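# Close a box end by tucking the top flap tabs

## Task

Fold the top flap of the standing end wall over until both of its tabs sit fully down in the slots in the box floor. At the end, that end wall and both long walls must stand upright, the corner flaps at that end must be folded inward, and the box must rest on its base. Nothing may count on the robot still holding it in place.

## Robot and tools

Robot: two six-joint arms, left_arm and right_arm, each with a parallel gripper. All positions use one shared scene frame in metres: origin on the table top midway between the arms, +x out over the table, +z up, left_arm on the +y side. The arm names do not match left or right in any image.

execute_actions takes {"actions": [...]} with at most one item. An empty list sends nothing and returns the current state with pictures. An action item is {"rows": [[...]], "steps": N}; N is 8 to 15 control steps of 1/30 s each, default 15. Each row is used for one step; if there are fewer rows than steps the last row repeats. A wait item is {"steps": N} with N up to 300 and no rows; it adds no command. Optional "pictures": true attaches camera images to a result that would otherwise lack them. A refused call moves nothing.

Each row holds exactly 14 numbers, always covering both arms even if only one moves: left_arm waist, shoulder, elbow, wrist pitch, wrist yaw, wrist roll, opening, then the same seven for right_arm. The six joint values are absolute target angles in radians, in the same form the Joint positions line prints them, not offsets. Stated ranges per arm: waist -2.618 to 3.054, shoulder 0.000 to 3.142, elbow 0.000 to 3.142, wrist pitch -1.571 to 1.571, wrist yaw -1.571 to 1.571, wrist roll -2.094 to 2.094. A target more than 0.036 rad outside a range, and farther out than that joint's last reported angle, gets the call refused. True ends may sit up to 0.036 rad either way of these; a target beyond the real end is clipped to it and the result may say "joint sent to its limit" (possibly about an earlier, still-running action). Missing that line does not prove there is more room. Opening is an absolute value from -1 (closed) to +1 (fully open).

Motion limits: each step the target sent to a joint stays within a fixed lead of its measured angle (waist 0.202, shoulder 0.258, elbow 0.238, wrist pitch 0.573, wrist yaw and roll 0.522 rad), and if the targets would move a hand more than 70 mm from where it is, all of that arm's targets are pulled back. Distant targets therefore need several actions. Arms keep heading to the last sent row while you think or wait, until everything nearly stops or a step is HELD; after that, only a new action pushes further.

Result lines: per arm, end_effector_position (metres) and end_effector_quat_wxyz in the scene frame; this is the point between the finger pads, roughly 1 cm behind the tips, and it can be inaccurate at long reach. The fingers point along the gripper's +z axis and close along its y axis. Joint positions and Joint velocities list each arm's six joints (rad, rad/s) then the finger pad gap (m, m/s; 0.094 fully open). grip_measured is the finger opening on the command scale; each gripper may be off by about 1 mm. To hold something, command an opening about 0.03 below grip_measured for a firm grip, less below for a lighter one; thin parts under about 2 mm get weaker grip. "joint command not followed" means a clearance check altered or blocked some joint targets; the rest of the row still ran. HELD marks steps whose row was partly or wholly not sent. Joint torques follow joint order without the gripper; they include gravity and friction and carry offsets and noise, so treat them as rough load hints. A MOTOR HOT line appears from 75 °C; at 90 °C that arm halts for 10 s, and at 100 °C it goes limp and drops. Reduce long holds under load.

Each action's result arrives 8 steps before it ends; those last steps play out afterwards, and the simulation keeps running while you compose the next reply.

zoom_image: {"camera": one of cam_high, cam_left_wrist, cam_right_wrist, "region": [x0, y0, x1, y1]} in pixels of that camera's latest full image, top-left origin, region at most 504 by 504. Images: cam_high 504x504 fixed overhead view; cam_left_wrist and cam_right_wrist 616x616 fisheye views on the hands. Calibration lines give K, distortion and T_world_to_cam for projecting scene points into images; they are approximate, a few degrees and millimetres off.

finished_scene: {"scene": current scene number}. Replying without any tool call ends everything.

Avoid: knocking anything off the table, letting the arms collide or press each other, dropping or slipping parts, slamming, and very hard pushes on the box. Expect occasional brief tugs on held parts or nudges to loose objects.

Each tool is called as name(argument=value, ...), one argument or row to a line, values as JSON.

## Session

execute_actions(
  actions=[],
)

Scene clock: 0.00 s of 4500.00 s.
left_arm: end_effector_position=(+0.3415, +0.2295, +0.3928) grip_measured=-0.380 end_effector_quat_wxyz=(+0.689, +0.073, +0.717, -0.076) | right_arm: end_effector_position=(+0.4203, -0.3926, +0.4120) grip_measured=+1.000 end_effector_quat_wxyz=(+0.712, +0.036, +0.700, -0.035)
Joint positions: left_arm=[-0.016  1.061  1.034 -0.013 -0.01  -0.008  0.029] | right_arm=[-0.002  1.037  1.045  0.01  -0.011  0.002  0.094]
Joint velocities: left_arm=[-0.002 -0.007 -0.007 -0.095 -0.037  0.066 -0.001] | right_arm=[ 0.002 -0.002 -0.002 -0.051 -0.007 -0.037  0.   ]
Joint torques (N m, as the arm reports them, + toward a larger angle): no reading
Motor temperatures (°C, as the motors report them): left_arm=[23 23 24 24 23 26] | right_arm=[23 26 24 26 25 25]

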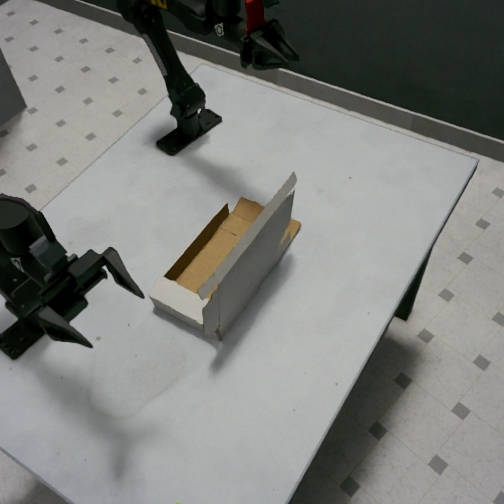

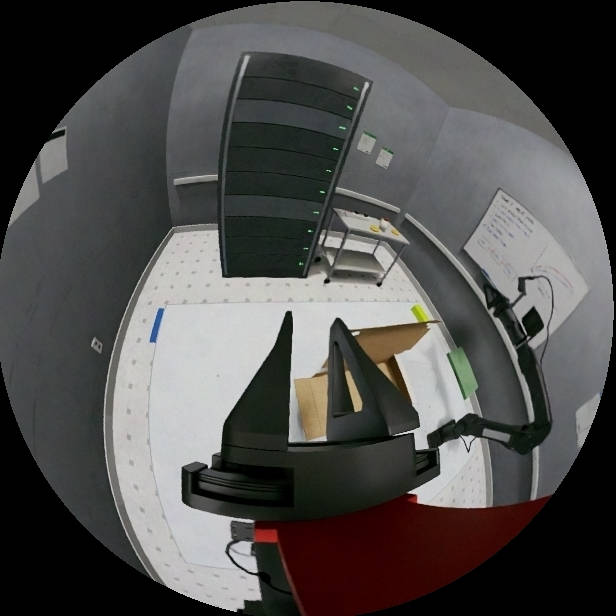

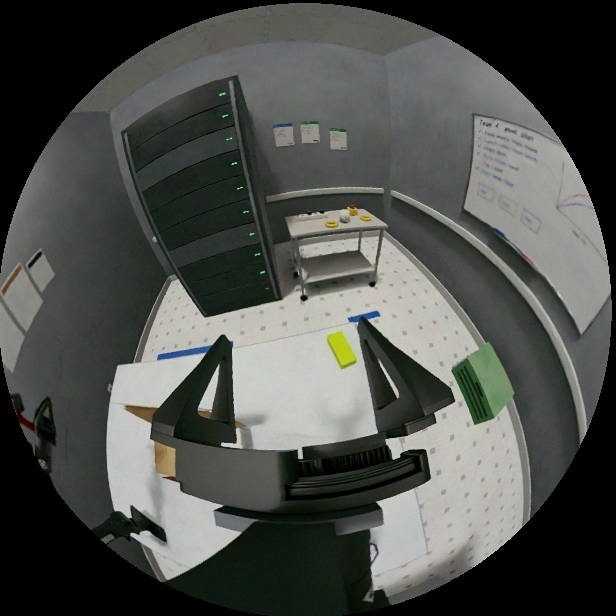

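zoom_image(
  camera="cam_high",
  region=[130, 150, 330, 350],
)

zoom_image(
  camera="cam_left_wrist",
  region=[270, 300, 470, 460],
)

Region (130, 150, 330, 350) of cam_high's 504x504 image, scaled by 2.520, with more detail than that image has.

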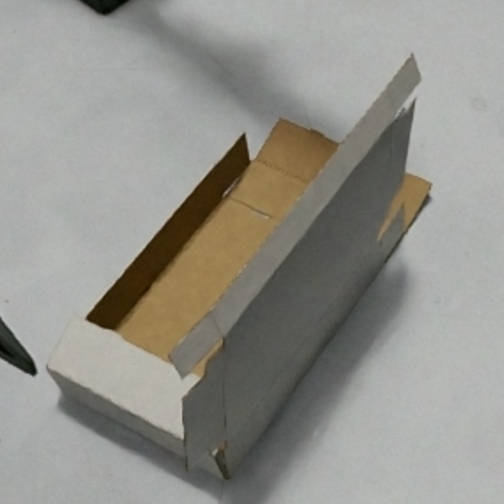

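Region (270, 300, 470, 460) of cam_left_wrist's 616x616 image, scaled by 2.520, with more detail than that image has; it fills the top 403 rows of this view, and the rest is white.

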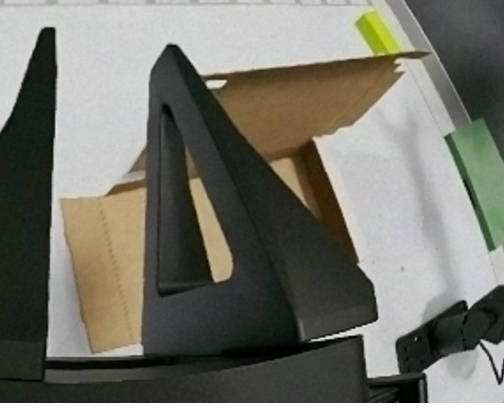

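execute_actions(
  actions=[
    {"rows":[[0.4,1.06,1.03,0,0,0,-0.4,0,1.04,1.04,-1.2,0,0,1]],"steps":15},
  ],
)

execute_actions(
  actions=[
    {"steps":30},
  ],
)

Scene clock: 3.37 s of 4500.00 s.
left_arm: end_effector_position=(+0.3437, +0.3829, +0.3928) grip_measured=-0.397 end_effector_quat_wxyz=(+0.690, -0.069, +0.718, +0.063) | right_arm: end_effector_position=(+0.3960, -0.3901, +0.3029) grip_measured=+1.000 end_effector_quat_wxyz=(+0.535, +0.046, +0.843, -0.025)
Joint positions: left_arm=[ 0.385  1.061  1.034 -0.013 -0.007 -0.005  0.028] | right_arm=[-0.002  1.036  1.048 -0.452 -0.01   0.002  0.094]
Joint velocities: left_arm=[ 0.808 -0.002 -0.012 -0.051 -0.3   -0.051  0.   ] | right_arm=[ 0.012 -0.002  0.012 -2.117 -0.037  0.007  0.   ]
Joint torques (N m, as the arm reports them, + toward a larger angle): left_arm=[-2.69 -1.96  5.67  1.99  0.43  0.06] | right_arm=[ 0.1  -2.38  6.3   1.66  0.07  0.  ]
Motor temperatures (°C, as the motors report them): left_arm=[23 23 24 25 23 26] | right_arm=[23 26 24 27 25 25]
Steps of this call (steps 1 to 90: nothing new was sent; then 0.13 s passed at rest; steps 91 to 97: the first 7 steps of this action). Readings (joint positions):
91: left_arm=[0.010 1.061 1.034 -0.013 0.010 -0.006] | right_arm=[-0.002 1.037 1.047 -0.027 -0.010 0.002]
92: left_arm=[0.068 1.061 1.034 -0.013 0.020 -0.005] | right_arm=[-0.002 1.034 1.048 -0.087 -0.010 0.002]
94: left_arm=[0.215 1.061 1.034 -0.013 0.016 -0.005] | right_arm=[-0.002 1.035 1.048 -0.230 -0.010 0.002]
97: the state above

Scene clock: 4.37 s of 4500.00 s.
left_arm: end_effector_position=(+0.3421, +0.3912, +0.3928) grip_measured=-0.397 end_effector_quat_wxyz=(+0.689, -0.077, +0.717, +0.071) | right_arm: end_effector_position=(+0.2682, -0.3761, +0.1797) grip_measured=+1.000 end_effector_quat_wxyz=(+0.198, +0.055, +0.979, -0.007)
Joint positions: left_arm=[ 0.406  1.061  1.034 -0.013 -0.009 -0.005  0.028] | right_arm=[-0.002  1.036  1.048 -1.185 -0.007  0.002  0.094]
Joint velocities: left_arm=[-0.007 -0.012  0.002 -0.037 -0.037 -0.051 -0.   ] | right_arm=[-0.002 -0.002 -0.022 -0.007  0.022 -0.022  0.   ]
Joint torques (N m, as the arm reports them, + toward a larger angle): left_arm=[-0.47 -2.52  5.74  2.07  0.13  0.07] | right_arm=[ 0.16 -1.41  5.43  0.84  0.07 -0.01]
Motor temperatures (°C, as the motors report them): left_arm=[23 23 24 25 23 26] | right_arm=[23 26 24 27 25 25]
Kept back: nothing.
Steps of this call (steps 1 to 8: the last 8 steps of your previous action; steps 9 to 30: the robot went on to your last target). Readings (joint positions):
1: left_arm=[0.403 1.061 1.034 -0.013 -0.013 -0.005] | right_arm=[-0.002 1.036 1.048 -0.526 -0.010 0.002]
2: left_arm=[0.407 1.061 1.034 -0.013 -0.014 -0.005] | right_arm=[-0.002 1.036 1.048 -0.601 -0.009 0.002]
4: left_arm=[0.406 1.061 1.034 -0.013 -0.011 -0.005] | right_arm=[-0.002 1.036 1.048 -0.750 -0.009 0.002]
8: left_arm=[0.406 1.061 1.034 -0.013 -0.010 -0.005] | right_arm=[-0.002 1.036 1.048 -1.013 -0.008 0.002]
30: the state above

execute_actions(
  actions=[
    {"rows":[[0.4,1.06,1.03,0,0,0,-0.4,0.6,1.2,1.1,-1.1,0,0,1]],"steps":15},
  ],
)

execute_actions(
  actions=[
    {"steps":15},
  ],
  pictures=true,
)

Scene clock: 6.13 s of 4500.00 s.
left_arm: end_effector_position=(+0.3421, +0.3912, +0.3928) grip_measured=-0.397 end_effector_quat_wxyz=(+0.689, -0.077, +0.717, +0.071) | right_arm: end_effector_position=(+0.2892, -0.2661, +0.1576) grip_measured=+1.000 end_effector_quat_wxyz=(+0.164, -0.165, +0.972, +0.024)
Joint positions: left_arm=[ 0.406  1.061  1.034 -0.013 -0.009 -0.005  0.028] | right_arm=[ 0.452  1.217  1.081 -1.101  0.008  0.004  0.094]
Joint velocities: left_arm=[-0.007  0.012  0.007  0.051  0.007 -0.007  0.001] | right_arm=[ 2.068  0.1   -0.002  0.154 -0.022  0.022  0.   ]
Joint torques (N m, as the arm reports them, + toward a larger angle): left_arm=[-0.42 -2.13  5.62  2.03  0.14  0.06] | right_arm=[ 0.29 -5.73  7.2   0.68 -0.04 -0.04]
Motor temperatures (°C, as the motors report them): left_arm=[23 23 25 26 23 26] | right_arm=[23 26 24 27 25 25]
Steps of this call (steps 1 to 15: the robot went on to your last target; steps 16 to 46: nothing new was sent; steps 47 to 53: the first 7 steps of this action). Readings (joint positions):
47: left_arm=[0.406 1.061 1.034 -0.013 -0.009 -0.005] | right_arm=[0.027 1.052 1.055 -1.187 0.008 0.004]
48: left_arm=[0.406 1.061 1.034 -0.013 -0.009 -0.005] | right_arm=[0.093 1.087 1.069 -1.179 0.013 0.004]
50: left_arm=[0.406 1.061 1.034 -0.013 -0.009 -0.005] | right_arm=[0.236 1.165 1.081 -1.132 0.012 0.004]
53: the state above

Scene clock: 6.63 s of 4500.00 s.
left_arm: end_effector_position=(+0.3421, +0.3912, +0.3928) grip_measured=-0.397 end_effector_quat_wxyz=(+0.689, -0.077, +0.717, +0.071) | right_arm: end_effector_position=(+0.2735, -0.2274, +0.1582) grip_measured=+1.000 end_effector_quat_wxyz=(+0.163, -0.239, +0.956, +0.045)
Joint positions: left_arm=[ 0.406  1.061  1.034 -0.013 -0.009 -0.005  0.028] | right_arm=[ 0.602  1.217  1.081 -1.095 -0.007  0.001  0.094]
Joint velocities: left_arm=[-0.007 -0.002  0.007 -0.022  0.051 -0.007 -0.001] | right_arm=[-0.012 -0.002 -0.007  0.007 -0.022  0.007  0.   ]
Joint torques (N m, as the arm reports them, + toward a larger angle): left_arm=[-0.41 -2.    5.48  2.04  0.18  0.08] | right_arm=[-0.17 -5.18  7.41  0.85  0.06  0.  ]
Motor temperatures (°C, as the motors report them): left_arm=[23 23 25 26 23 26] | right_arm=[23 26 24 27 25 25]
Kept back: nothing.
Steps of this call (steps 1 to 8: the last 8 steps of your previous action; steps 9 to 15: the robot went on to your last target). Readings (joint positions):
1: left_arm=[0.406 1.061 1.034 -0.013 -0.009 -0.005] | right_arm=[0.518 1.217 1.081 -1.097 0.004 0.003]
2: left_arm=[0.406 1.061 1.034 -0.013 -0.009 -0.005] | right_arm=[0.566 1.217 1.081 -1.095 -0.004 0.002]
4: left_arm=[0.406 1.061 1.034 -0.013 -0.009 -0.005] | right_arm=[0.601 1.217 1.081 -1.095 -0.011 0.001]
8: left_arm=[0.406 1.061 1.034 -0.013 -0.009 -0.005] | right_arm=[0.602 1.217 1.081 -1.095 -0.008 0.001]
15: the state above
camera_calibration (this result's frames):
cam_left_wrist: T_world_to_cam=[[0.196498, -0.951997, 0.234715, 0.215057], [-0.751024, -0.30003, -0.588172, 0.621382], [0.630359, -0.0607016, -0.773927, 0.221315], [0, 0, 0, 1]] pos_world=[0.284907, 0.404601, 0.486284]
cam_right_wrist: T_world_to_cam=[[0.340581, -0.938547, 0.0559817, -0.326825], [-0.833863, -0.274013, 0.479154, 0.109585], [-0.434369, -0.209872, -0.875944, 0.323079], [0, 0, 0, 1]] pos_world=[0.343025, -0.208908, 0.248787]

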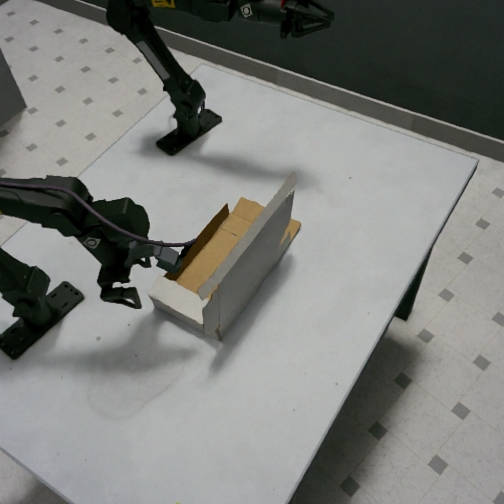

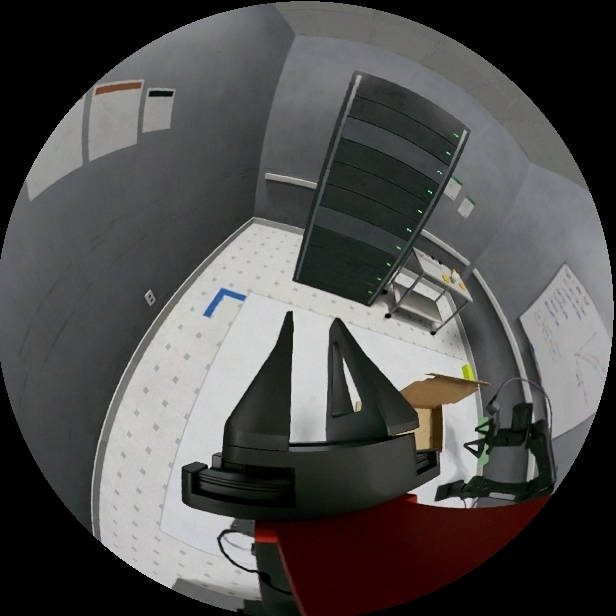

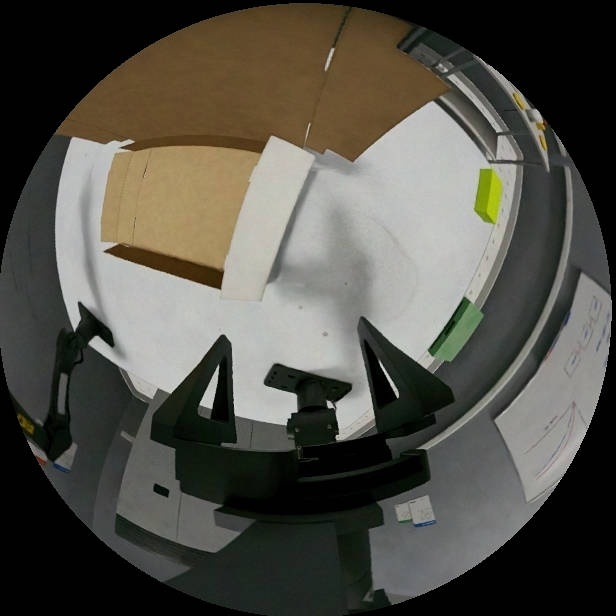

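zoom_image(
  camera="cam_right_wrist",
  region=[80, 100, 380, 320],
)

Region (80, 100, 380, 320) of cam_right_wrist's 616x616 image, scaled by 1.680, with more detail than that image has; it fills the top 370 rows of this view, and the rest is white.

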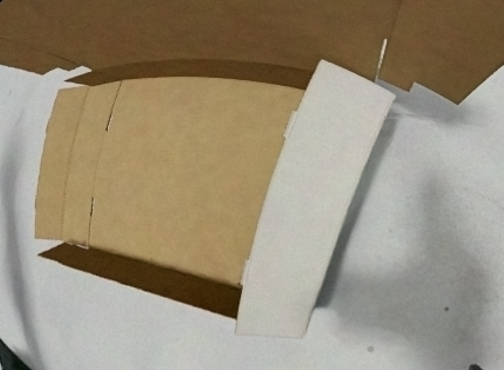

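execute_actions(
  actions=[
    {"rows":[[0.4,1.06,1.03,0,0,0,-0.4,0.81,1.36,1.09,-0.87,0.3,0.65,0.1]],"steps":15},
  ],
)

execute_actions(
  actions=[
    {"steps":12},
  ],
  pictures=true,
)

Scene clock: 11.23 s of 4500.00 s.
left_arm: end_effector_position=(+0.3421, +0.3912, +0.3928) grip_measured=-0.397 end_effector_quat_wxyz=(+0.689, -0.077, +0.717, +0.071) | right_arm: end_effector_position=(+0.3018, -0.1836, +0.1360) grip_measured=+0.103 end_effector_quat_wxyz=(+0.208, -0.083, +0.975, +0.013)
Joint positions: left_arm=[ 0.406  1.061  1.034 -0.013 -0.009 -0.005  0.028] | right_arm=[ 0.811  1.373  1.082 -0.917  0.216  0.492  0.052]
Joint velocities: left_arm=[ 0.002 -0.002  0.002 -0.022 -0.037 -0.037  0.   ] | right_arm=[-0.002  0.056 -0.002  0.344  0.374  1.004 -0.003]
Joint torques (N m, as the arm reports them, + toward a larger angle): left_arm=[-0.36 -2.18  5.72  2.01  0.15  0.06] | right_arm=[-0.08 -6.93  6.72  0.91  0.34  0.07]
Motor temperatures (°C, as the motors report them): left_arm=[23 23 25 27 23 26] | right_arm=[23 26 25 27 25 25]
Steps of this call (steps 1 to 15: the robot went on to your last target; steps 16 to 90: nothing new was sent; then 1.37 s passed at rest; steps 91 to 97: the first 7 steps of this action). Readings (joint positions):
91: left_arm=[0.406 1.061 1.034 -0.013 -0.009 -0.005] | right_arm=[0.631 1.229 1.081 -1.082 0.046 0.080]
92: left_arm=[0.406 1.061 1.034 -0.013 -0.009 -0.005] | right_arm=[0.688 1.255 1.082 -1.045 0.105 0.182]
94: left_arm=[0.406 1.061 1.034 -0.013 -0.009 -0.005] | right_arm=[0.780 1.325 1.082 -0.970 0.166 0.347]
97: the state above

Scene clock: 11.63 s of 4500.00 s.
left_arm: end_effector_position=(+0.3421, +0.3912, +0.3928) grip_measured=-0.397 end_effector_quat_wxyz=(+0.689, -0.077, +0.717, +0.071) | right_arm: end_effector_position=(+0.3154, -0.1871, +0.1427) grip_measured=+0.103 end_effector_quat_wxyz=(+0.241, -0.004, +0.970, +0.015)
Joint positions: left_arm=[ 0.406  1.061  1.034 -0.013 -0.009 -0.005  0.028] | right_arm=[ 0.811  1.373  1.082 -0.876  0.282  0.635  0.052]
Joint velocities: left_arm=[ 0.002  0.007  0.002 -0.022 -0.051 -0.007 -0.001] | right_arm=[-0.007 -0.007 -0.007 -0.051  0.037  0.125 -0.001]
Joint torques (N m, as the arm reports them, + toward a larger angle): left_arm=[-0.44 -2.03  5.63  2.07  0.13  0.06] | right_arm=[-0.14 -6.58  6.72  0.99  0.28  0.09]
Motor temperatures (°C, as the motors report them): left_arm=[23 23 25 27 23 26] | right_arm=[23 26 25 27 25 25]
Kept back: nothing.
Steps of this call (steps 1 to 8: the last 8 steps of your previous action; steps 9 to 12: the robot went on to your last target). Readings (joint positions):
1: left_arm=[0.406 1.061 1.034 -0.013 -0.009 -0.005] | right_arm=[0.811 1.374 1.082 -0.908 0.231 0.523]
2: left_arm=[0.406 1.061 1.034 -0.013 -0.009 -0.005] | right_arm=[0.811 1.373 1.082 -0.900 0.243 0.547]
4: left_arm=[0.406 1.061 1.034 -0.013 -0.009 -0.005] | right_arm=[0.811 1.373 1.082 -0.889 0.259 0.583]
8: left_arm=[0.406 1.061 1.034 -0.013 -0.009 -0.005] | right_arm=[0.811 1.373 1.082 -0.879 0.276 0.620]
12: the state above
camera_calibration (this result's frames):
cam_left_wrist: T_world_to_cam=[[0.196498, -0.951997, 0.234715, 0.215057], [-0.751024, -0.30003, -0.588172, 0.621382], [0.630359, -0.0607016, -0.773927, 0.221315], [0, 0, 0, 1]] pos_world=[0.284907, 0.404601, 0.486284]
cam_right_wrist: T_world_to_cam=[[-0.13667, -0.990515, 0.014206, -0.155648], [-0.927319, 0.132968, 0.349855, 0.287081], [-0.348426, 0.0346414, -0.936696, 0.363434], [0, 0, 0, 1]] pos_world=[0.371573, -0.204934, 0.242201]

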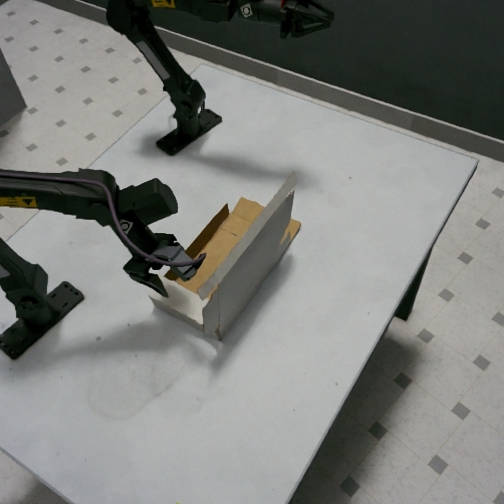

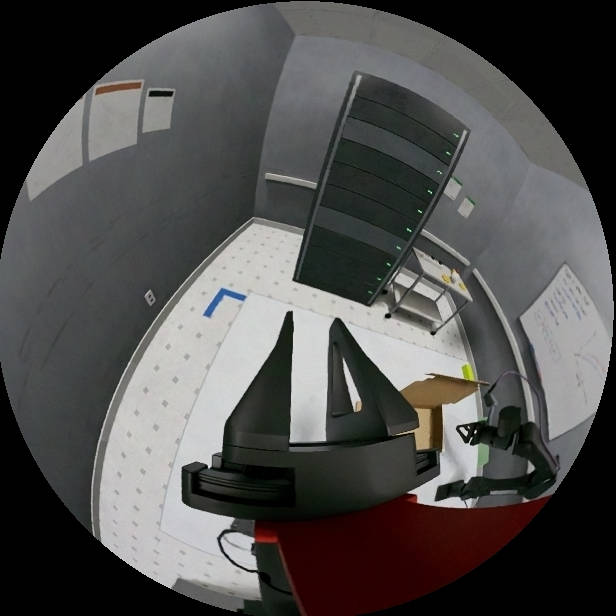

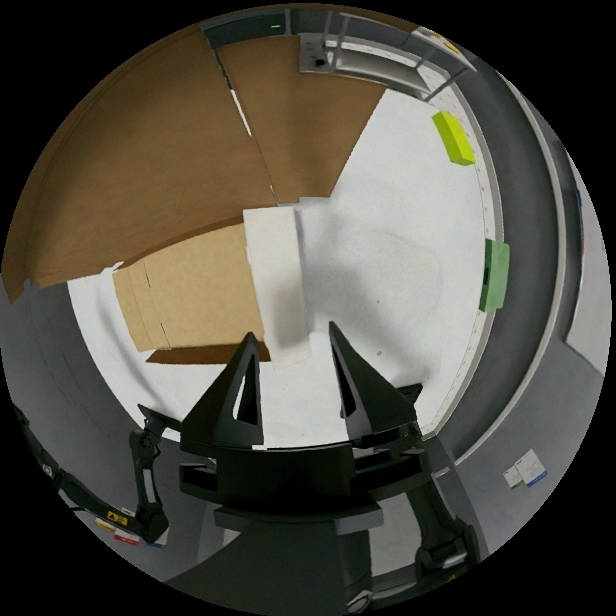

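execute_actions(
  actions=[
    {"rows":[[0.4,1.06,1.03,0,0,0,-0.4,0.81,1.365,1.06,-0.84,0.29,0.65,-0.1],[0.4,1.06,1.03,0,0,0,-0.4,0.81,1.37,1.03,-0.80,0.29,0.65,-0.1],[0.4,1.06,1.03,0,0,0,-0.4,0.81,1.377,1.0,-0.765,0.29,0.65,-0.1],[0.4,1.06,1.03,0,0,0,-0.4,0.81,1.384,0.97,-0.73,0.29,0.65,-0.1],[0.4,1.06,1.03,0,0,0,-0.4,0.81,1.39,0.94,-0.69,0.29,0.65,-0.1],[0.4,1.06,1.03,0,0,0,-0.4,0.81,1.396,0.915,-0.66,0.29,0.65,-0.1],[0.4,1.06,1.03,0,0,0,-0.4,0.81,1.40,0.895,-0.635,0.29,0.65,-0.1],[0.4,1.06,1.03,0,0,0,-0.4,0.81,1.408,0.88,-0.61,0.29,0.65,-0.1],[0.4,1.06,1.03,0,0,0,-0.4,0.81,1.416,0.865,-0.59,0.29,0.65,-0.1],[0.4,1.06,1.03,0,0,0,-0.4,0.81,1.424,0.85,-0.565,0.29,0.65,-0.1],[0.4,1.06,1.03,0,0,0,-0.4,0.81,1.433,0.835,-0.545,0.29,0.65,-0.1],[0.4,1.06,1.03,0,0,0,-0.4,0.81,1.442,0.82,-0.52,0.29,0.65,-0.1]],"steps":15},
  ],
)

execute_actions(
  actions=[
    {"steps":14},
  ],
  pictures=true,
)

Scene clock: 13.73 s of 4500.00 s.
left_arm: end_effector_position=(+0.3421, +0.3912, +0.3928) grip_measured=-0.397 end_effector_quat_wxyz=(+0.689, -0.077, +0.717, +0.071) | right_arm: end_effector_position=(+0.3176, -0.1861, +0.1150) grip_measured=-0.097 end_effector_quat_wxyz=(+0.251, +0.003, +0.968, +0.022)
Joint positions: left_arm=[ 0.406  1.061  1.034 -0.013 -0.009 -0.005  0.028] | right_arm=[ 0.811  1.375  0.964 -0.732  0.286  0.645  0.042]
Joint velocities: left_arm=[-0.002  0.017  0.002 -0.007  0.022 -0.037 -0.   ] | right_arm=[-0.012  0.1   -0.818  0.667 -0.037  0.007 -0.001]
Joint torques (N m, as the arm reports them, + toward a larger angle): left_arm=[-0.28 -2.09  5.57  2.08  0.13  0.05] | right_arm=[-0.11 -3.77  4.89  0.97  0.19  0.07]
Motor temperatures (°C, as the motors report them): left_arm=[23 23 25 27 23 26] | right_arm=[23 26 25 27 25 25]
Steps of this call (steps 1 to 30: the robot went on to your last target; steps 31 to 56: nothing new was sent; steps 57 to 63: the first 7 steps of this action). Readings (joint positions):
57: left_arm=[0.406 1.061 1.034 -0.013 -0.009 -0.005] | right_arm=[0.811 1.373 1.082 -0.871 0.286 0.645]
58: left_arm=[0.406 1.061 1.034 -0.013 -0.009 -0.005] | right_arm=[0.811 1.373 1.078 -0.859 0.286 0.645]
60: left_arm=[0.406 1.061 1.034 -0.013 -0.009 -0.005] | right_arm=[0.811 1.373 1.048 -0.811 0.286 0.645]
63: the state above

Scene clock: 14.20 s of 4500.00 s.
left_arm: end_effector_position=(+0.3421, +0.3912, +0.3928) grip_measured=-0.397 end_effector_quat_wxyz=(+0.689, -0.077, +0.717, +0.071) | right_arm: end_effector_position=(+0.3229, -0.1817, +0.0764) grip_measured=-0.098 end_effector_quat_wxyz=(+0.258, +0.005, +0.966, +0.028)
Joint positions: left_arm=[ 0.406  1.061  1.034 -0.013 -0.009 -0.005  0.028] | right_arm=[ 0.811  1.43   0.842 -0.537  0.286  0.646  0.042]
Joint velocities: left_arm=[-0.002  0.002 -0.012 -0.037 -0.037  0.007 -0.   ] | right_arm=[-0.002  0.002 -0.012  0.154 -0.007 -0.037  0.001]
Joint torques (N m, as the arm reports them, + toward a larger angle): left_arm=[-0.39 -2.2   5.7   2.04  0.08  0.05] | right_arm=[-0.11 -4.75  4.49  1.05  0.19  0.07]
Motor temperatures (°C, as the motors report them): left_arm=[23 23 25 27 23 26] | right_arm=[23 26 25 27 25 25]
Kept back: nothing.
Steps of this call (steps 1 to 8: the last 8 steps of your previous action; steps 9 to 14: the robot went on to your last target). Readings (joint positions):
1: left_arm=[0.406 1.061 1.034 -0.013 -0.009 -0.005] | right_arm=[0.811 1.381 0.938 -0.711 0.286 0.645]
2: left_arm=[0.406 1.061 1.034 -0.013 -0.009 -0.005] | right_arm=[0.811 1.390 0.915 -0.691 0.286 0.645]
4: left_arm=[0.406 1.061 1.034 -0.013 -0.009 -0.005] | right_arm=[0.811 1.409 0.879 -0.649 0.286 0.646]
8: left_arm=[0.406 1.061 1.034 -0.013 -0.009 -0.005] | right_arm=[0.811 1.430 0.843 -0.580 0.286 0.646]
14: the state above
camera_calibration (this result's frames):
cam_left_wrist: T_world_to_cam=[[0.196498, -0.951997, 0.234715, 0.215057], [-0.751024, -0.30003, -0.588172, 0.621382], [0.630359, -0.0607016, -0.773927, 0.221315], [0, 0, 0, 1]] pos_world=[0.284907, 0.404601, 0.486284]
cam_right_wrist: T_world_to_cam=[[-0.147711, -0.988833, -0.0197742, -0.141855], [-0.937106, 0.133535, 0.322493, 0.321821], [-0.316251, 0.0661663, -0.946365, 0.299765], [0, 0, 0, 1]] pos_world=[0.375428, -0.203079, 0.177097]

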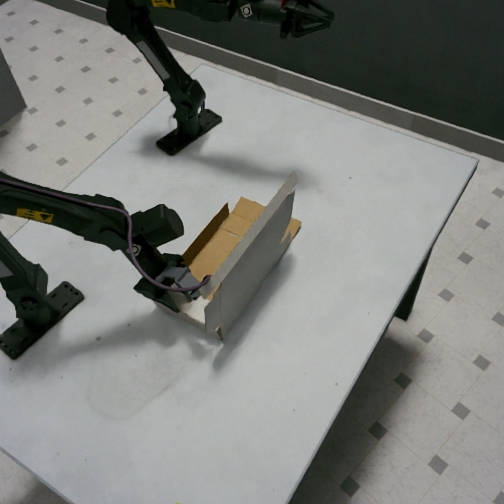

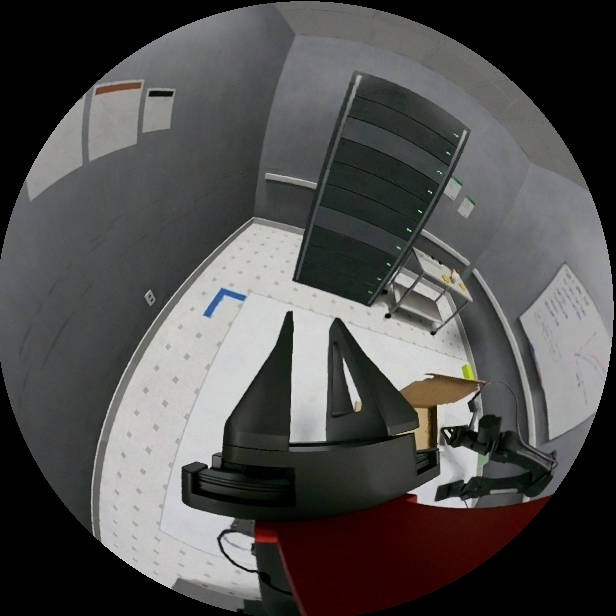

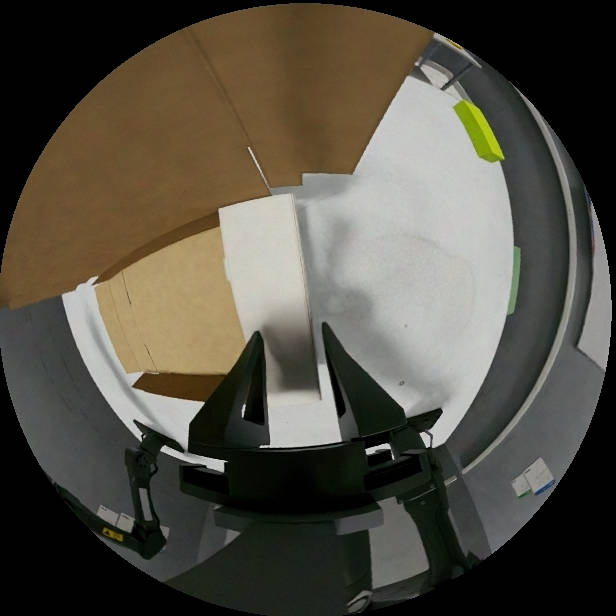

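execute_actions(
  actions=[
    {"rows":[[0.4,1.06,1.03,0,0,0,-0.4,0.795,1.442,0.82,-0.55,0.29,0.64,-0.05],[0.4,1.06,1.03,0,0,0,-0.4,0.785,1.442,0.82,-0.56,0.29,0.63,-0.05],[0.4,1.06,1.03,0,0,0,-0.4,0.785,1.442,0.82,-0.56,0.29,0.63,-0.05],[0.4,1.06,1.03,0,0,0,-0.4,0.785,1.446,0.81,-0.55,0.29,0.63,-0.05],[0.4,1.06,1.03,0,0,0,-0.4,0.785,1.45,0.80,-0.535,0.29,0.63,-0.05],[0.4,1.06,1.03,0,0,0,-0.4,0.785,1.456,0.79,-0.52,0.29,0.63,-0.05],[0.4,1.06,1.03,0,0,0,-0.4,0.785,1.462,0.78,-0.505,0.29,0.63,-0.05],[0.4,1.06,1.03,0,0,0,-0.4,0.785,1.468,0.77,-0.49,0.29,0.63,-0.05],[0.4,1.06,1.03,0,0,0,-0.4,0.785,1.474,0.76,-0.475,0.29,0.63,-0.05],[0.4,1.06,1.03,0,0,0,-0.4,0.785,1.48,0.75,-0.46,0.29,0.63,-0.05],[0.4,1.06,1.03,0,0,0,-0.4,0.785,1.486,0.74,-0.445,0.29,0.63,-0.05],[0.4,1.06,1.03,0,0,0,-0.4,0.785,1.492,0.73,-0.43,0.29,0.63,-0.05],[0.4,1.06,1.03,0,0,0,-0.4,0.785,1.50,0.72,-0.42,0.29,0.63,-0.05]],"steps":15},
  ],
)

execute_actions(
  actions=[
    {"steps":16},
  ],
  pictures=true,
)

Scene clock: 15.40 s of 4500.00 s.
left_arm: end_effector_position=(+0.3421, +0.3912, +0.3928) grip_measured=-0.397 end_effector_quat_wxyz=(+0.689, -0.077, +0.717, +0.071) | right_arm: end_effector_position=(+0.3247, -0.1872, +0.0719) grip_measured=-0.053 end_effector_quat_wxyz=(+0.257, +0.010, +0.966, +0.025)
Joint positions: left_arm=[ 0.406  1.061  1.034 -0.013 -0.009 -0.005  0.028] | right_arm=[ 0.794  1.432  0.826 -0.519  0.285  0.639  0.045]
Joint velocities: left_arm=[ 0.002  0.002 -0.017 -0.037 -0.037 -0.051 -0.   ] | right_arm=[-0.012  0.085 -0.247  0.198 -0.051  0.051 -0.001]
Joint torques (N m, as the arm reports them, + toward a larger angle): left_arm=[-0.43 -2.33  5.72  2.11  0.13  0.02] | right_arm=[-0.8  -3.57  3.89  0.88  0.21 -0.07]
Motor temperatures (°C, as the motors report them): left_arm=[23 23 25 27 23 26] | right_arm=[23 26 25 27 25 25]
Steps of this call (steps 1 to 29: the robot went on to your last target; steps 30 to 36: the first 7 steps of this action). Readings (joint positions):
30: left_arm=[0.406 1.061 1.034 -0.013 -0.009 -0.005] | right_arm=[0.811 1.430 0.842 -0.524 0.286 0.646]
31: left_arm=[0.406 1.061 1.034 -0.013 -0.009 -0.005] | right_arm=[0.808 1.430 0.842 -0.525 0.285 0.644]
33: left_arm=[0.406 1.061 1.034 -0.013 -0.009 -0.005] | right_arm=[0.800 1.430 0.842 -0.531 0.285 0.641]
36: the state above

Scene clock: 15.93 s of 4500.00 s.
left_arm: end_effector_position=(+0.3421, +0.3912, +0.3928) grip_measured=-0.397 end_effector_quat_wxyz=(+0.689, -0.077, +0.717, +0.071) | right_arm: end_effector_position=(+0.3253, -0.1875, +0.0481) grip_measured=-0.053 end_effector_quat_wxyz=(+0.260, +0.010, +0.965, +0.025)
Joint positions: left_arm=[ 0.406  1.061  1.034 -0.013 -0.009 -0.005  0.028] | right_arm=[ 0.794  1.474  0.755 -0.403  0.289  0.638  0.045]
Joint velocities: left_arm=[ 0.017 -0.007 -0.012  0.037  0.051  0.037  0.   ] | right_arm=[-0.012  0.012  0.007 -0.022 -0.037 -0.007  0.001]
Joint torques (N m, as the arm reports them, + toward a larger angle): left_arm=[-0.45 -2.05  5.69  2.08  0.11  0.1 ] | right_arm=[-0.85 -3.56  3.3   0.89  0.17 -0.06]
Motor temperatures (°C, as the motors report them): left_arm=[23 23 25 28 23 26] | right_arm=[23 26 25 27 25 25]
Kept back: nothing.
Steps of this call (steps 1 to 8: the last 8 steps of your previous action; steps 9 to 16: the robot went on to your last target). Readings (joint positions):
1: left_arm=[0.406 1.061 1.034 -0.013 -0.009 -0.005] | right_arm=[0.794 1.436 0.817 -0.508 0.285 0.639]
2: left_arm=[0.406 1.061 1.034 -0.013 -0.009 -0.005] | right_arm=[0.794 1.441 0.809 -0.495 0.285 0.639]
4: left_arm=[0.406 1.061 1.034 -0.013 -0.009 -0.005] | right_arm=[0.794 1.452 0.792 -0.468 0.285 0.639]
8: left_arm=[0.406 1.061 1.034 -0.013 -0.009 -0.005] | right_arm=[0.794 1.471 0.761 -0.418 0.290 0.639]
16: the state above
camera_calibration (this result's frames):
cam_left_wrist: T_world_to_cam=[[0.196498, -0.951997, 0.234715, 0.215057], [-0.751024, -0.30003, -0.588172, 0.621382], [0.630359, -0.0607016, -0.773927, 0.221315], [0, 0, 0, 1]] pos_world=[0.284907, 0.404601, 0.486284]
cam_right_wrist: T_world_to_cam=[[-0.158562, -0.987208, -0.0166591, -0.144124], [-0.937027, 0.145142, 0.31767, 0.336347], [-0.311189, 0.0659805, -0.948055, 0.272559], [0, 0, 0, 1]] pos_world=[0.377131, -0.209083, 0.149153]

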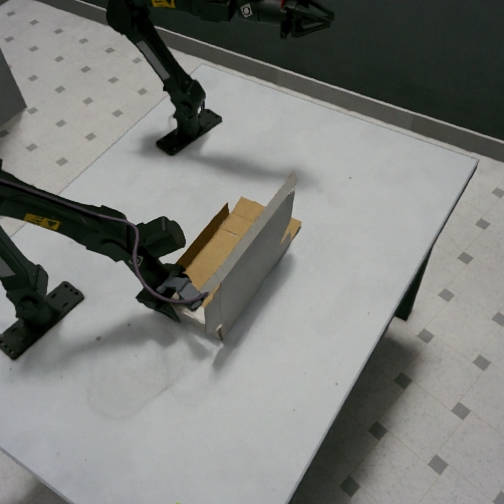

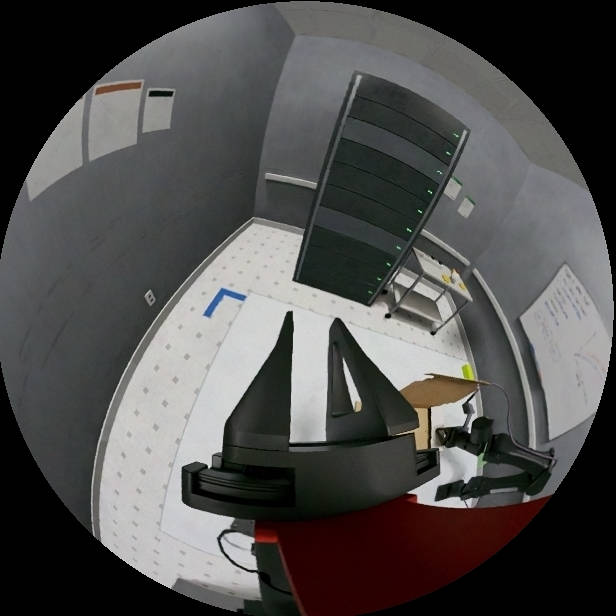

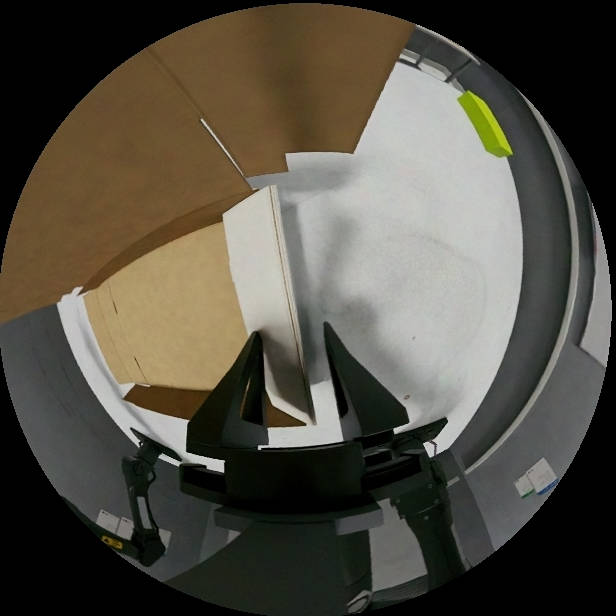

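execute_actions(
  actions=[
    {"rows":[[0.4,1.06,1.03,0,0,0,-0.4,0.785,1.505,0.71,-0.41,0.29,0.63,-0.05],[0.4,1.06,1.03,0,0,0,-0.4,0.785,1.51,0.70,-0.40,0.29,0.63,-0.08],[0.4,1.06,1.03,0,0,0,-0.4,0.785,1.515,0.695,-0.39,0.29,0.63,-0.11],[0.4,1.06,1.03,0,0,0,-0.4,0.785,1.52,0.69,-0.385,0.29,0.63,-0.14],[0.4,1.06,1.03,0,0,0,-0.4,0.783,1.525,0.685,-0.38,0.29,0.63,-0.17],[0.4,1.06,1.03,0,0,0,-0.4,0.78,1.53,0.68,-0.37,0.29,0.63,-0.2],[0.4,1.06,1.03,0,0,0,-0.4,0.778,1.535,0.67,-0.36,0.29,0.63,-0.23],[0.4,1.06,1.03,0,0,0,-0.4,0.776,1.535,0.67,-0.36,0.29,0.63,-0.26],[0.4,1.06,1.03,0,0,0,-0.4,0.774,1.535,0.67,-0.36,0.29,0.63,-0.29],[0.4,1.06,1.03,0,0,0,-0.4,0.772,1.535,0.67,-0.36,0.29,0.63,-0.32],[0.4,1.06,1.03,0,0,0,-0.4,0.77,1.535,0.67,-0.36,0.29,0.63,-0.35],[0.4,1.06,1.03,0,0,0,-0.4,0.77,1.535,0.67,-0.36,0.29,0.63,-0.38],[0.4,1.06,1.03,0,0,0,-0.4,0.77,1.535,0.67,-0.36,0.29,0.63,-0.4]],"steps":15},
  ],
)

execute_actions(
  actions=[
    {"steps":16},
  ],
  pictures=true,
)

Scene clock: 16.97 s of 4500.00 s.
left_arm: end_effector_position=(+0.3421, +0.3912, +0.3928) grip_measured=-0.397 end_effector_quat_wxyz=(+0.689, -0.077, +0.717, +0.071) | right_arm: end_effector_position=(+0.3258, -0.1868, +0.0378) grip_measured=-0.213 end_effector_quat_wxyz=(+0.262, +0.010, +0.965, +0.027)
Joint positions: left_arm=[ 0.406  1.061  1.034 -0.013 -0.009 -0.005  0.028] | right_arm=[ 0.794  1.496  0.726 -0.345  0.287  0.637  0.037]
Joint velocities: left_arm=[ 0.007 -0.012 -0.002 -0.066  0.007  0.022  0.   ] | right_arm=[-0.007  0.159 -0.188  0.359  0.007 -0.051 -0.028]
Joint torques (N m, as the arm reports them, + toward a larger angle): left_arm=[-0.38 -1.9   5.77  2.06  0.09  0.07] | right_arm=[-1.52 -3.36  2.56  0.49  0.22 -0.07]
Motor temperatures (°C, as the motors report them): left_arm=[23 23 25 28 23 26] | right_arm=[23 26 25 27 25 25]
Steps of this call (steps 1 to 15: the robot went on to your last target; steps 16 to 24: nothing new was sent; steps 25 to 31: the first 7 steps of this action). Readings (joint positions):
25: left_arm=[0.406 1.061 1.034 -0.013 -0.009 -0.005] | right_arm=[0.794 1.474 0.755 -0.402 0.289 0.637]
26: left_arm=[0.406 1.061 1.034 -0.013 -0.009 -0.005] | right_arm=[0.794 1.475 0.752 -0.396 0.289 0.637]
28: left_arm=[0.406 1.061 1.034 -0.013 -0.009 -0.005] | right_arm=[0.794 1.479 0.742 -0.377 0.288 0.637]
31: the state above

Scene clock: 17.50 s of 4500.00 s.
left_arm: end_effector_position=(+0.3421, +0.3912, +0.3928) grip_measured=-0.397 end_effector_quat_wxyz=(+0.689, -0.077, +0.717, +0.071) | right_arm: end_effector_position=(+0.3225, -0.1937, +0.0248) grip_measured=-0.397 end_effector_quat_wxyz=(+0.251, +0.014, +0.968, +0.019)
Joint positions: left_arm=[ 0.406  1.061  1.034 -0.013 -0.009 -0.005  0.028] | right_arm=[ 0.782  1.518  0.699 -0.322  0.283  0.637  0.028]
Joint velocities: left_arm=[ 0.002  0.002  0.007  0.066  0.022  0.022 -0.001] | right_arm=[ 0.002 -0.007  0.012 -0.007 -0.007 -0.022 -0.001]
Joint torques (N m, as the arm reports them, + toward a larger angle): left_arm=[-0.3  -2.14  5.76  2.05  0.1   0.07] | right_arm=[-1.11 -4.5   3.52  0.69  0.24 -0.06]
Motor temperatures (°C, as the motors report them): left_arm=[23 23 25 28 23 26] | right_arm=[23 26 25 27 25 25]
Kept back: nothing.
Steps of this call (steps 1 to 8: the last 8 steps of your previous action; steps 9 to 16: the robot went on to your last target). Readings (joint positions):
1: left_arm=[0.406 1.061 1.034 -0.013 -0.009 -0.005] | right_arm=[0.794 1.501 0.720 -0.335 0.287 0.637]
2: left_arm=[0.406 1.061 1.034 -0.013 -0.009 -0.005] | right_arm=[0.793 1.505 0.716 -0.327 0.286 0.637]
4: left_arm=[0.406 1.061 1.034 -0.013 -0.009 -0.005] | right_arm=[0.789 1.509 0.711 -0.319 0.283 0.637]
8: left_arm=[0.406 1.061 1.034 -0.013 -0.009 -0.005] | right_arm=[0.782 1.516 0.701 -0.319 0.283 0.637]
16: the state above
camera_calibration (this result's frames):
cam_left_wrist: T_world_to_cam=[[0.196498, -0.951997, 0.234715, 0.215057], [-0.751024, -0.30003, -0.588172, 0.621382], [0.630359, -0.0607016, -0.773927, 0.221315], [0, 0, 0, 1]] pos_world=[0.284907, 0.404601, 0.486284]
cam_right_wrist: T_world_to_cam=[[-0.168126, -0.985752, -0.00523507, -0.147934], [-0.92961, 0.156779, 0.333534, 0.341522], [-0.327961, 0.0609422, -0.942724, 0.254302], [0, 0, 0, 1]] pos_world=[0.376012, -0.214868, 0.125053]

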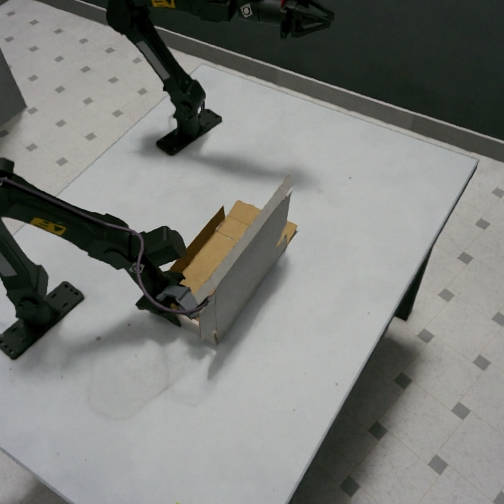

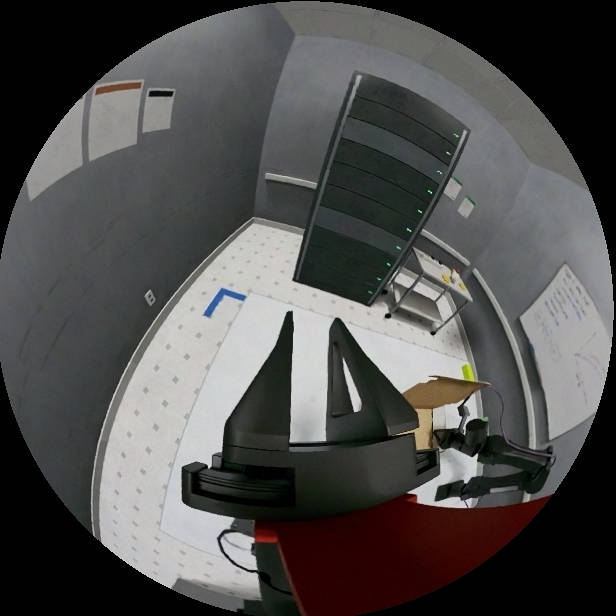

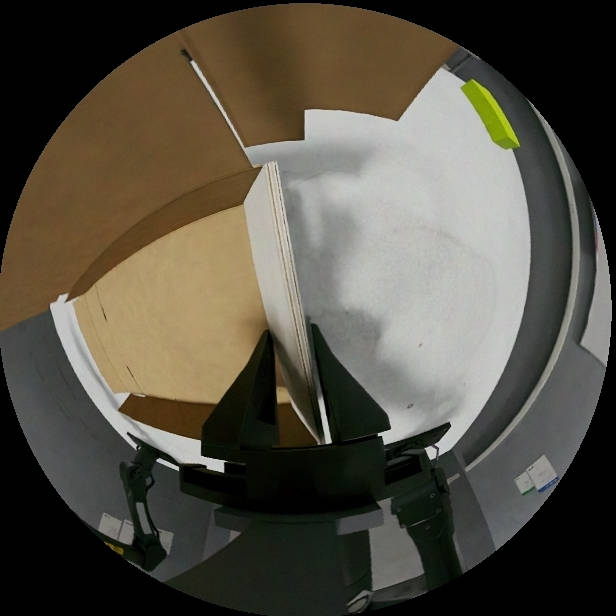

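Box slid with it. Now close further.

execute_actions(
  actions=[
    {"rows":[[0.4,1.06,1.03,0,0,0,-0.4,0.78,1.535,0.67,-0.36,0.29,0.63,-0.43],[0.4,1.06,1.03,0,0,0,-0.4,0.78,1.535,0.67,-0.36,0.29,0.63,-0.46],[0.4,1.06,1.03,0,0,0,-0.4,0.78,1.535,0.67,-0.36,0.29,0.63,-0.49],[0.4,1.06,1.03,0,0,0,-0.4,0.78,1.535,0.67,-0.36,0.29,0.63,-0.52],[0.4,1.06,1.03,0,0,0,-0.4,0.78,1.535,0.67,-0.36,0.29,0.63,-0.55],[0.4,1.06,1.03,0,0,0,-0.4,0.78,1.535,0.67,-0.36,0.29,0.63,-0.58],[0.4,1.06,1.03,0,0,0,-0.4,0.78,1.535,0.67,-0.36,0.29,0.63,-0.61],[0.4,1.06,1.03,0,0,0,-0.4,0.78,1.535,0.67,-0.36,0.29,0.63,-0.64],[0.4,1.06,1.03,0,0,0,-0.4,0.78,1.535,0.67,-0.36,0.29,0.63,-0.67],[0.4,1.06,1.03,0,0,0,-0.4,0.78,1.535,0.67,-0.36,0.29,0.63,-0.70],[0.4,1.06,1.03,0,0,0,-0.4,0.78,1.535,0.67,-0.36,0.29,0.63,-0.73],[0.4,1.06,1.03,0,0,0,-0.4,0.78,1.535,0.67,-0.36,0.29,0.63,-0.76],[0.4,1.06,1.03,0,0,0,-0.4,0.78,1.535,0.67,-0.36,0.29,0.63,-0.79]],"steps":15},
  ],
)

execute_actions(
  actions=[
    {"steps":14},
  ],
  pictures=true,
)

Scene clock: 26.03 s of 4500.00 s.
left_arm: end_effector_position=(+0.3421, +0.3912, +0.3928) grip_measured=-0.397 end_effector_quat_wxyz=(+0.689, -0.077, +0.717, +0.071) | right_arm: end_effector_position=(+0.3214, -0.1950, +0.0241) grip_measured=-0.592 end_effector_quat_wxyz=(+0.249, +0.012, +0.968, +0.015)
Joint positions: left_arm=[ 0.406  1.061  1.034 -0.013 -0.009 -0.005  0.028] | right_arm=[ 0.782  1.518  0.699 -0.329  0.285  0.634  0.019]
Joint velocities: left_arm=[ 0.002 -0.002 -0.002 -0.037 -0.022  0.022 -0.   ] | right_arm=[ 0.002 -0.007 -0.017  0.007 -0.051  0.037 -0.028]
Joint torques (N m, as the arm reports them, + toward a larger angle): left_arm=[-0.22 -2.23  5.65  2.01  0.16  0.02] | right_arm=[-0.18 -4.51  3.44  0.76  0.15  0.01]
Motor temperatures (°C, as the motors report them): left_arm=[23 23 26 29 23 26] | right_arm=[23 26 25 27 25 25]
Steps of this call (steps 1 to 15: the robot went on to your last target; steps 16 to 90: nothing new was sent; then 5.30 s passed at rest; steps 91 to 97: the first 7 steps of this action). Readings (joint positions):
91: left_arm=[0.406 1.061 1.034 -0.013 -0.009 -0.005] | right_arm=[0.782 1.518 0.699 -0.322 0.283 0.637]
92: left_arm=[0.406 1.061 1.034 -0.013 -0.009 -0.005] | right_arm=[0.782 1.518 0.699 -0.322 0.283 0.637]
94: left_arm=[0.406 1.061 1.034 -0.013 -0.009 -0.005] | right_arm=[0.782 1.518 0.699 -0.325 0.283 0.635]
97: the state above

Scene clock: 26.50 s of 4500.00 s.
left_arm: end_effector_position=(+0.3421, +0.3912, +0.3928) grip_measured=-0.397 end_effector_quat_wxyz=(+0.689, -0.077, +0.717, +0.071) | right_arm: end_effector_position=(+0.3206, -0.1964, +0.0237) grip_measured=-0.786 end_effector_quat_wxyz=(+0.248, +0.011, +0.969, +0.012)
Joint positions: left_arm=[ 0.406  1.061  1.034 -0.013 -0.009 -0.005  0.028] | right_arm=[ 0.782  1.518  0.699 -0.335  0.289  0.633  0.01 ]
Joint velocities: left_arm=[-0.007  0.017 -0.002  0.007  0.022 -0.037 -0.   ] | right_arm=[-0.007 -0.042  0.012  0.022 -0.007  0.11   0.001]
Joint torques (N m, as the arm reports them, + toward a larger angle): left_arm=[-0.52 -2.04  5.53  2.07  0.11  0.04] | right_arm=[-0.18 -4.5   3.5   0.79  0.18 -0.02]
Motor temperatures (°C, as the motors report them): left_arm=[23 23 26 29 23 26] | right_arm=[23 26 25 27 25 25]
Kept back: nothing.
Steps of this call (steps 1 to 8: the last 8 steps of your previous action; steps 9 to 14: the robot went on to your last target). Readings (joint positions):
1: left_arm=[0.406 1.061 1.034 -0.013 -0.009 -0.005] | right_arm=[0.782 1.518 0.699 -0.330 0.286 0.634]
2: left_arm=[0.406 1.061 1.034 -0.013 -0.009 -0.005] | right_arm=[0.782 1.518 0.699 -0.332 0.287 0.633]
4: left_arm=[0.406 1.061 1.034 -0.013 -0.009 -0.005] | right_arm=[0.782 1.518 0.699 -0.334 0.288 0.633]
8: left_arm=[0.406 1.061 1.034 -0.013 -0.009 -0.005] | right_arm=[0.782 1.518 0.699 -0.335 0.289 0.633]
14: the state above
camera_calibration (this result's frames):
cam_left_wrist: T_world_to_cam=[[0.196498, -0.951997, 0.234715, 0.215057], [-0.751024, -0.30003, -0.588172, 0.621382], [0.630359, -0.0607016, -0.773927, 0.221315], [0, 0, 0, 1]] pos_world=[0.284907, 0.404601, 0.486284]
cam_right_wrist: T_world_to_cam=[[-0.167133, -0.985881, 0.0102753, -0.151644], [-0.927276, 0.160722, 0.338123, 0.340509], [-0.335001, 0.0469836, -0.941046, 0.252304], [0, 0, 0, 1]] pos_world=[0.374923, -0.216084, 0.123853]

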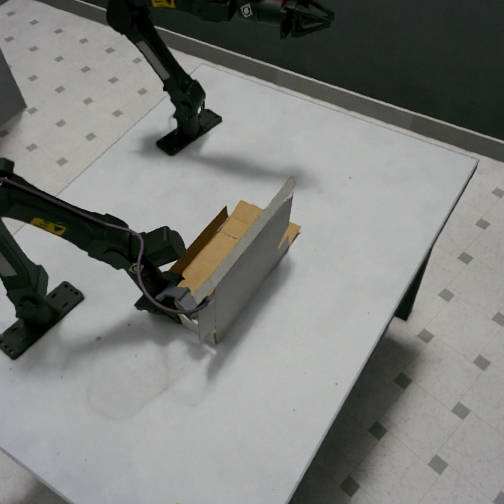

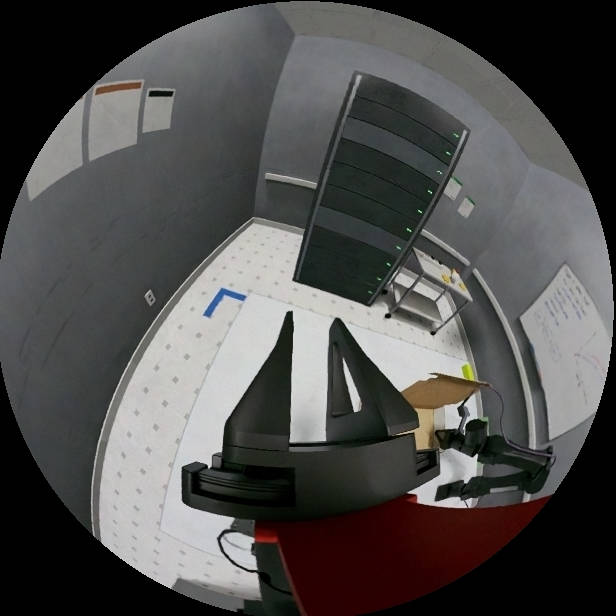

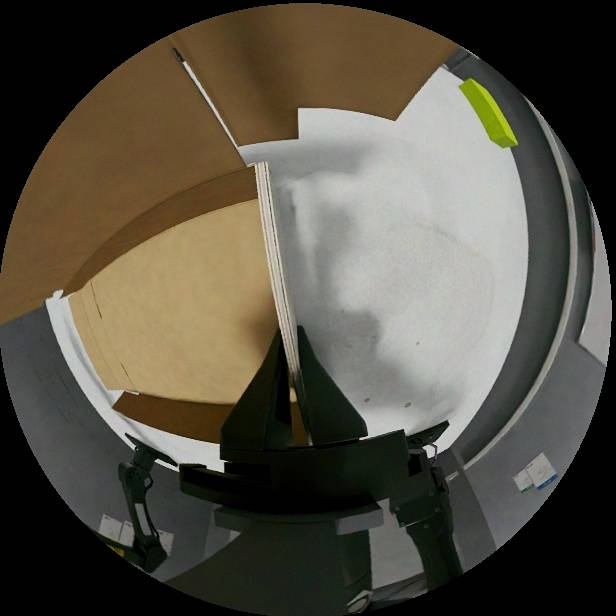

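Close a bit more until it meets resistance.

execute_actions(
  actions=[
    {"rows":[[0.4,1.06,1.03,0,0,0,-0.4,0.78,1.535,0.67,-0.36,0.29,0.63,-0.81],[0.4,1.06,1.03,0,0,0,-0.4,0.78,1.535,0.67,-0.36,0.29,0.63,-0.83],[0.4,1.06,1.03,0,0,0,-0.4,0.78,1.535,0.67,-0.36,0.29,0.63,-0.85],[0.4,1.06,1.03,0,0,0,-0.4,0.78,1.535,0.67,-0.36,0.29,0.63,-0.87],[0.4,1.06,1.03,0,0,0,-0.4,0.78,1.535,0.67,-0.36,0.29,0.63,-0.89]],"steps":15},
  ],
)

Scene clock: 27.03 s of 4500.00 s.
left_arm: end_effector_position=(+0.3421, +0.3912, +0.3928) grip_measured=-0.397 end_effector_quat_wxyz=(+0.689, -0.077, +0.717, +0.071) | right_arm: end_effector_position=(+0.3202, -0.1968, +0.0234) grip_measured=-0.885 end_effector_quat_wxyz=(+0.247, +0.011, +0.969, +0.011)
Joint positions: left_arm=[ 0.406  1.061  1.034 -0.013 -0.009 -0.005  0.028] | right_arm=[ 0.782  1.518  0.699 -0.338  0.289  0.633  0.005]
Joint velocities: left_arm=[ 0.012  0.002  0.002 -0.037 -0.007  0.007 -0.001] | right_arm=[ 0.007  0.002 -0.007  0.022 -0.051 -0.007 -0.002]
Joint torques (N m, as the arm reports them, + toward a larger angle): left_arm=[-0.58 -2.23  5.66  2.04  0.11  0.09] | right_arm=[-0.11 -4.47  3.49  0.8   0.17 -0.02]
Motor temperatures (°C, as the motors report them): left_arm=[23 23 26 29 23 26] | right_arm=[23 26 25 27 25 25]
Steps of this call (steps 1 to 9: the robot went on to your last target; steps 10 to 16: the first 7 steps of this action). Readings (joint positions):
10: left_arm=[0.406 1.061 1.034 -0.013 -0.009 -0.005] | right_arm=[0.782 1.518 0.699 -0.336 0.289 0.633]
11: left_arm=[0.406 1.061 1.034 -0.013 -0.009 -0.005] | right_arm=[0.782 1.518 0.699 -0.336 0.289 0.633]
13: left_arm=[0.406 1.061 1.034 -0.013 -0.009 -0.005] | right_arm=[0.782 1.518 0.699 -0.337 0.289 0.633]
16: the state above


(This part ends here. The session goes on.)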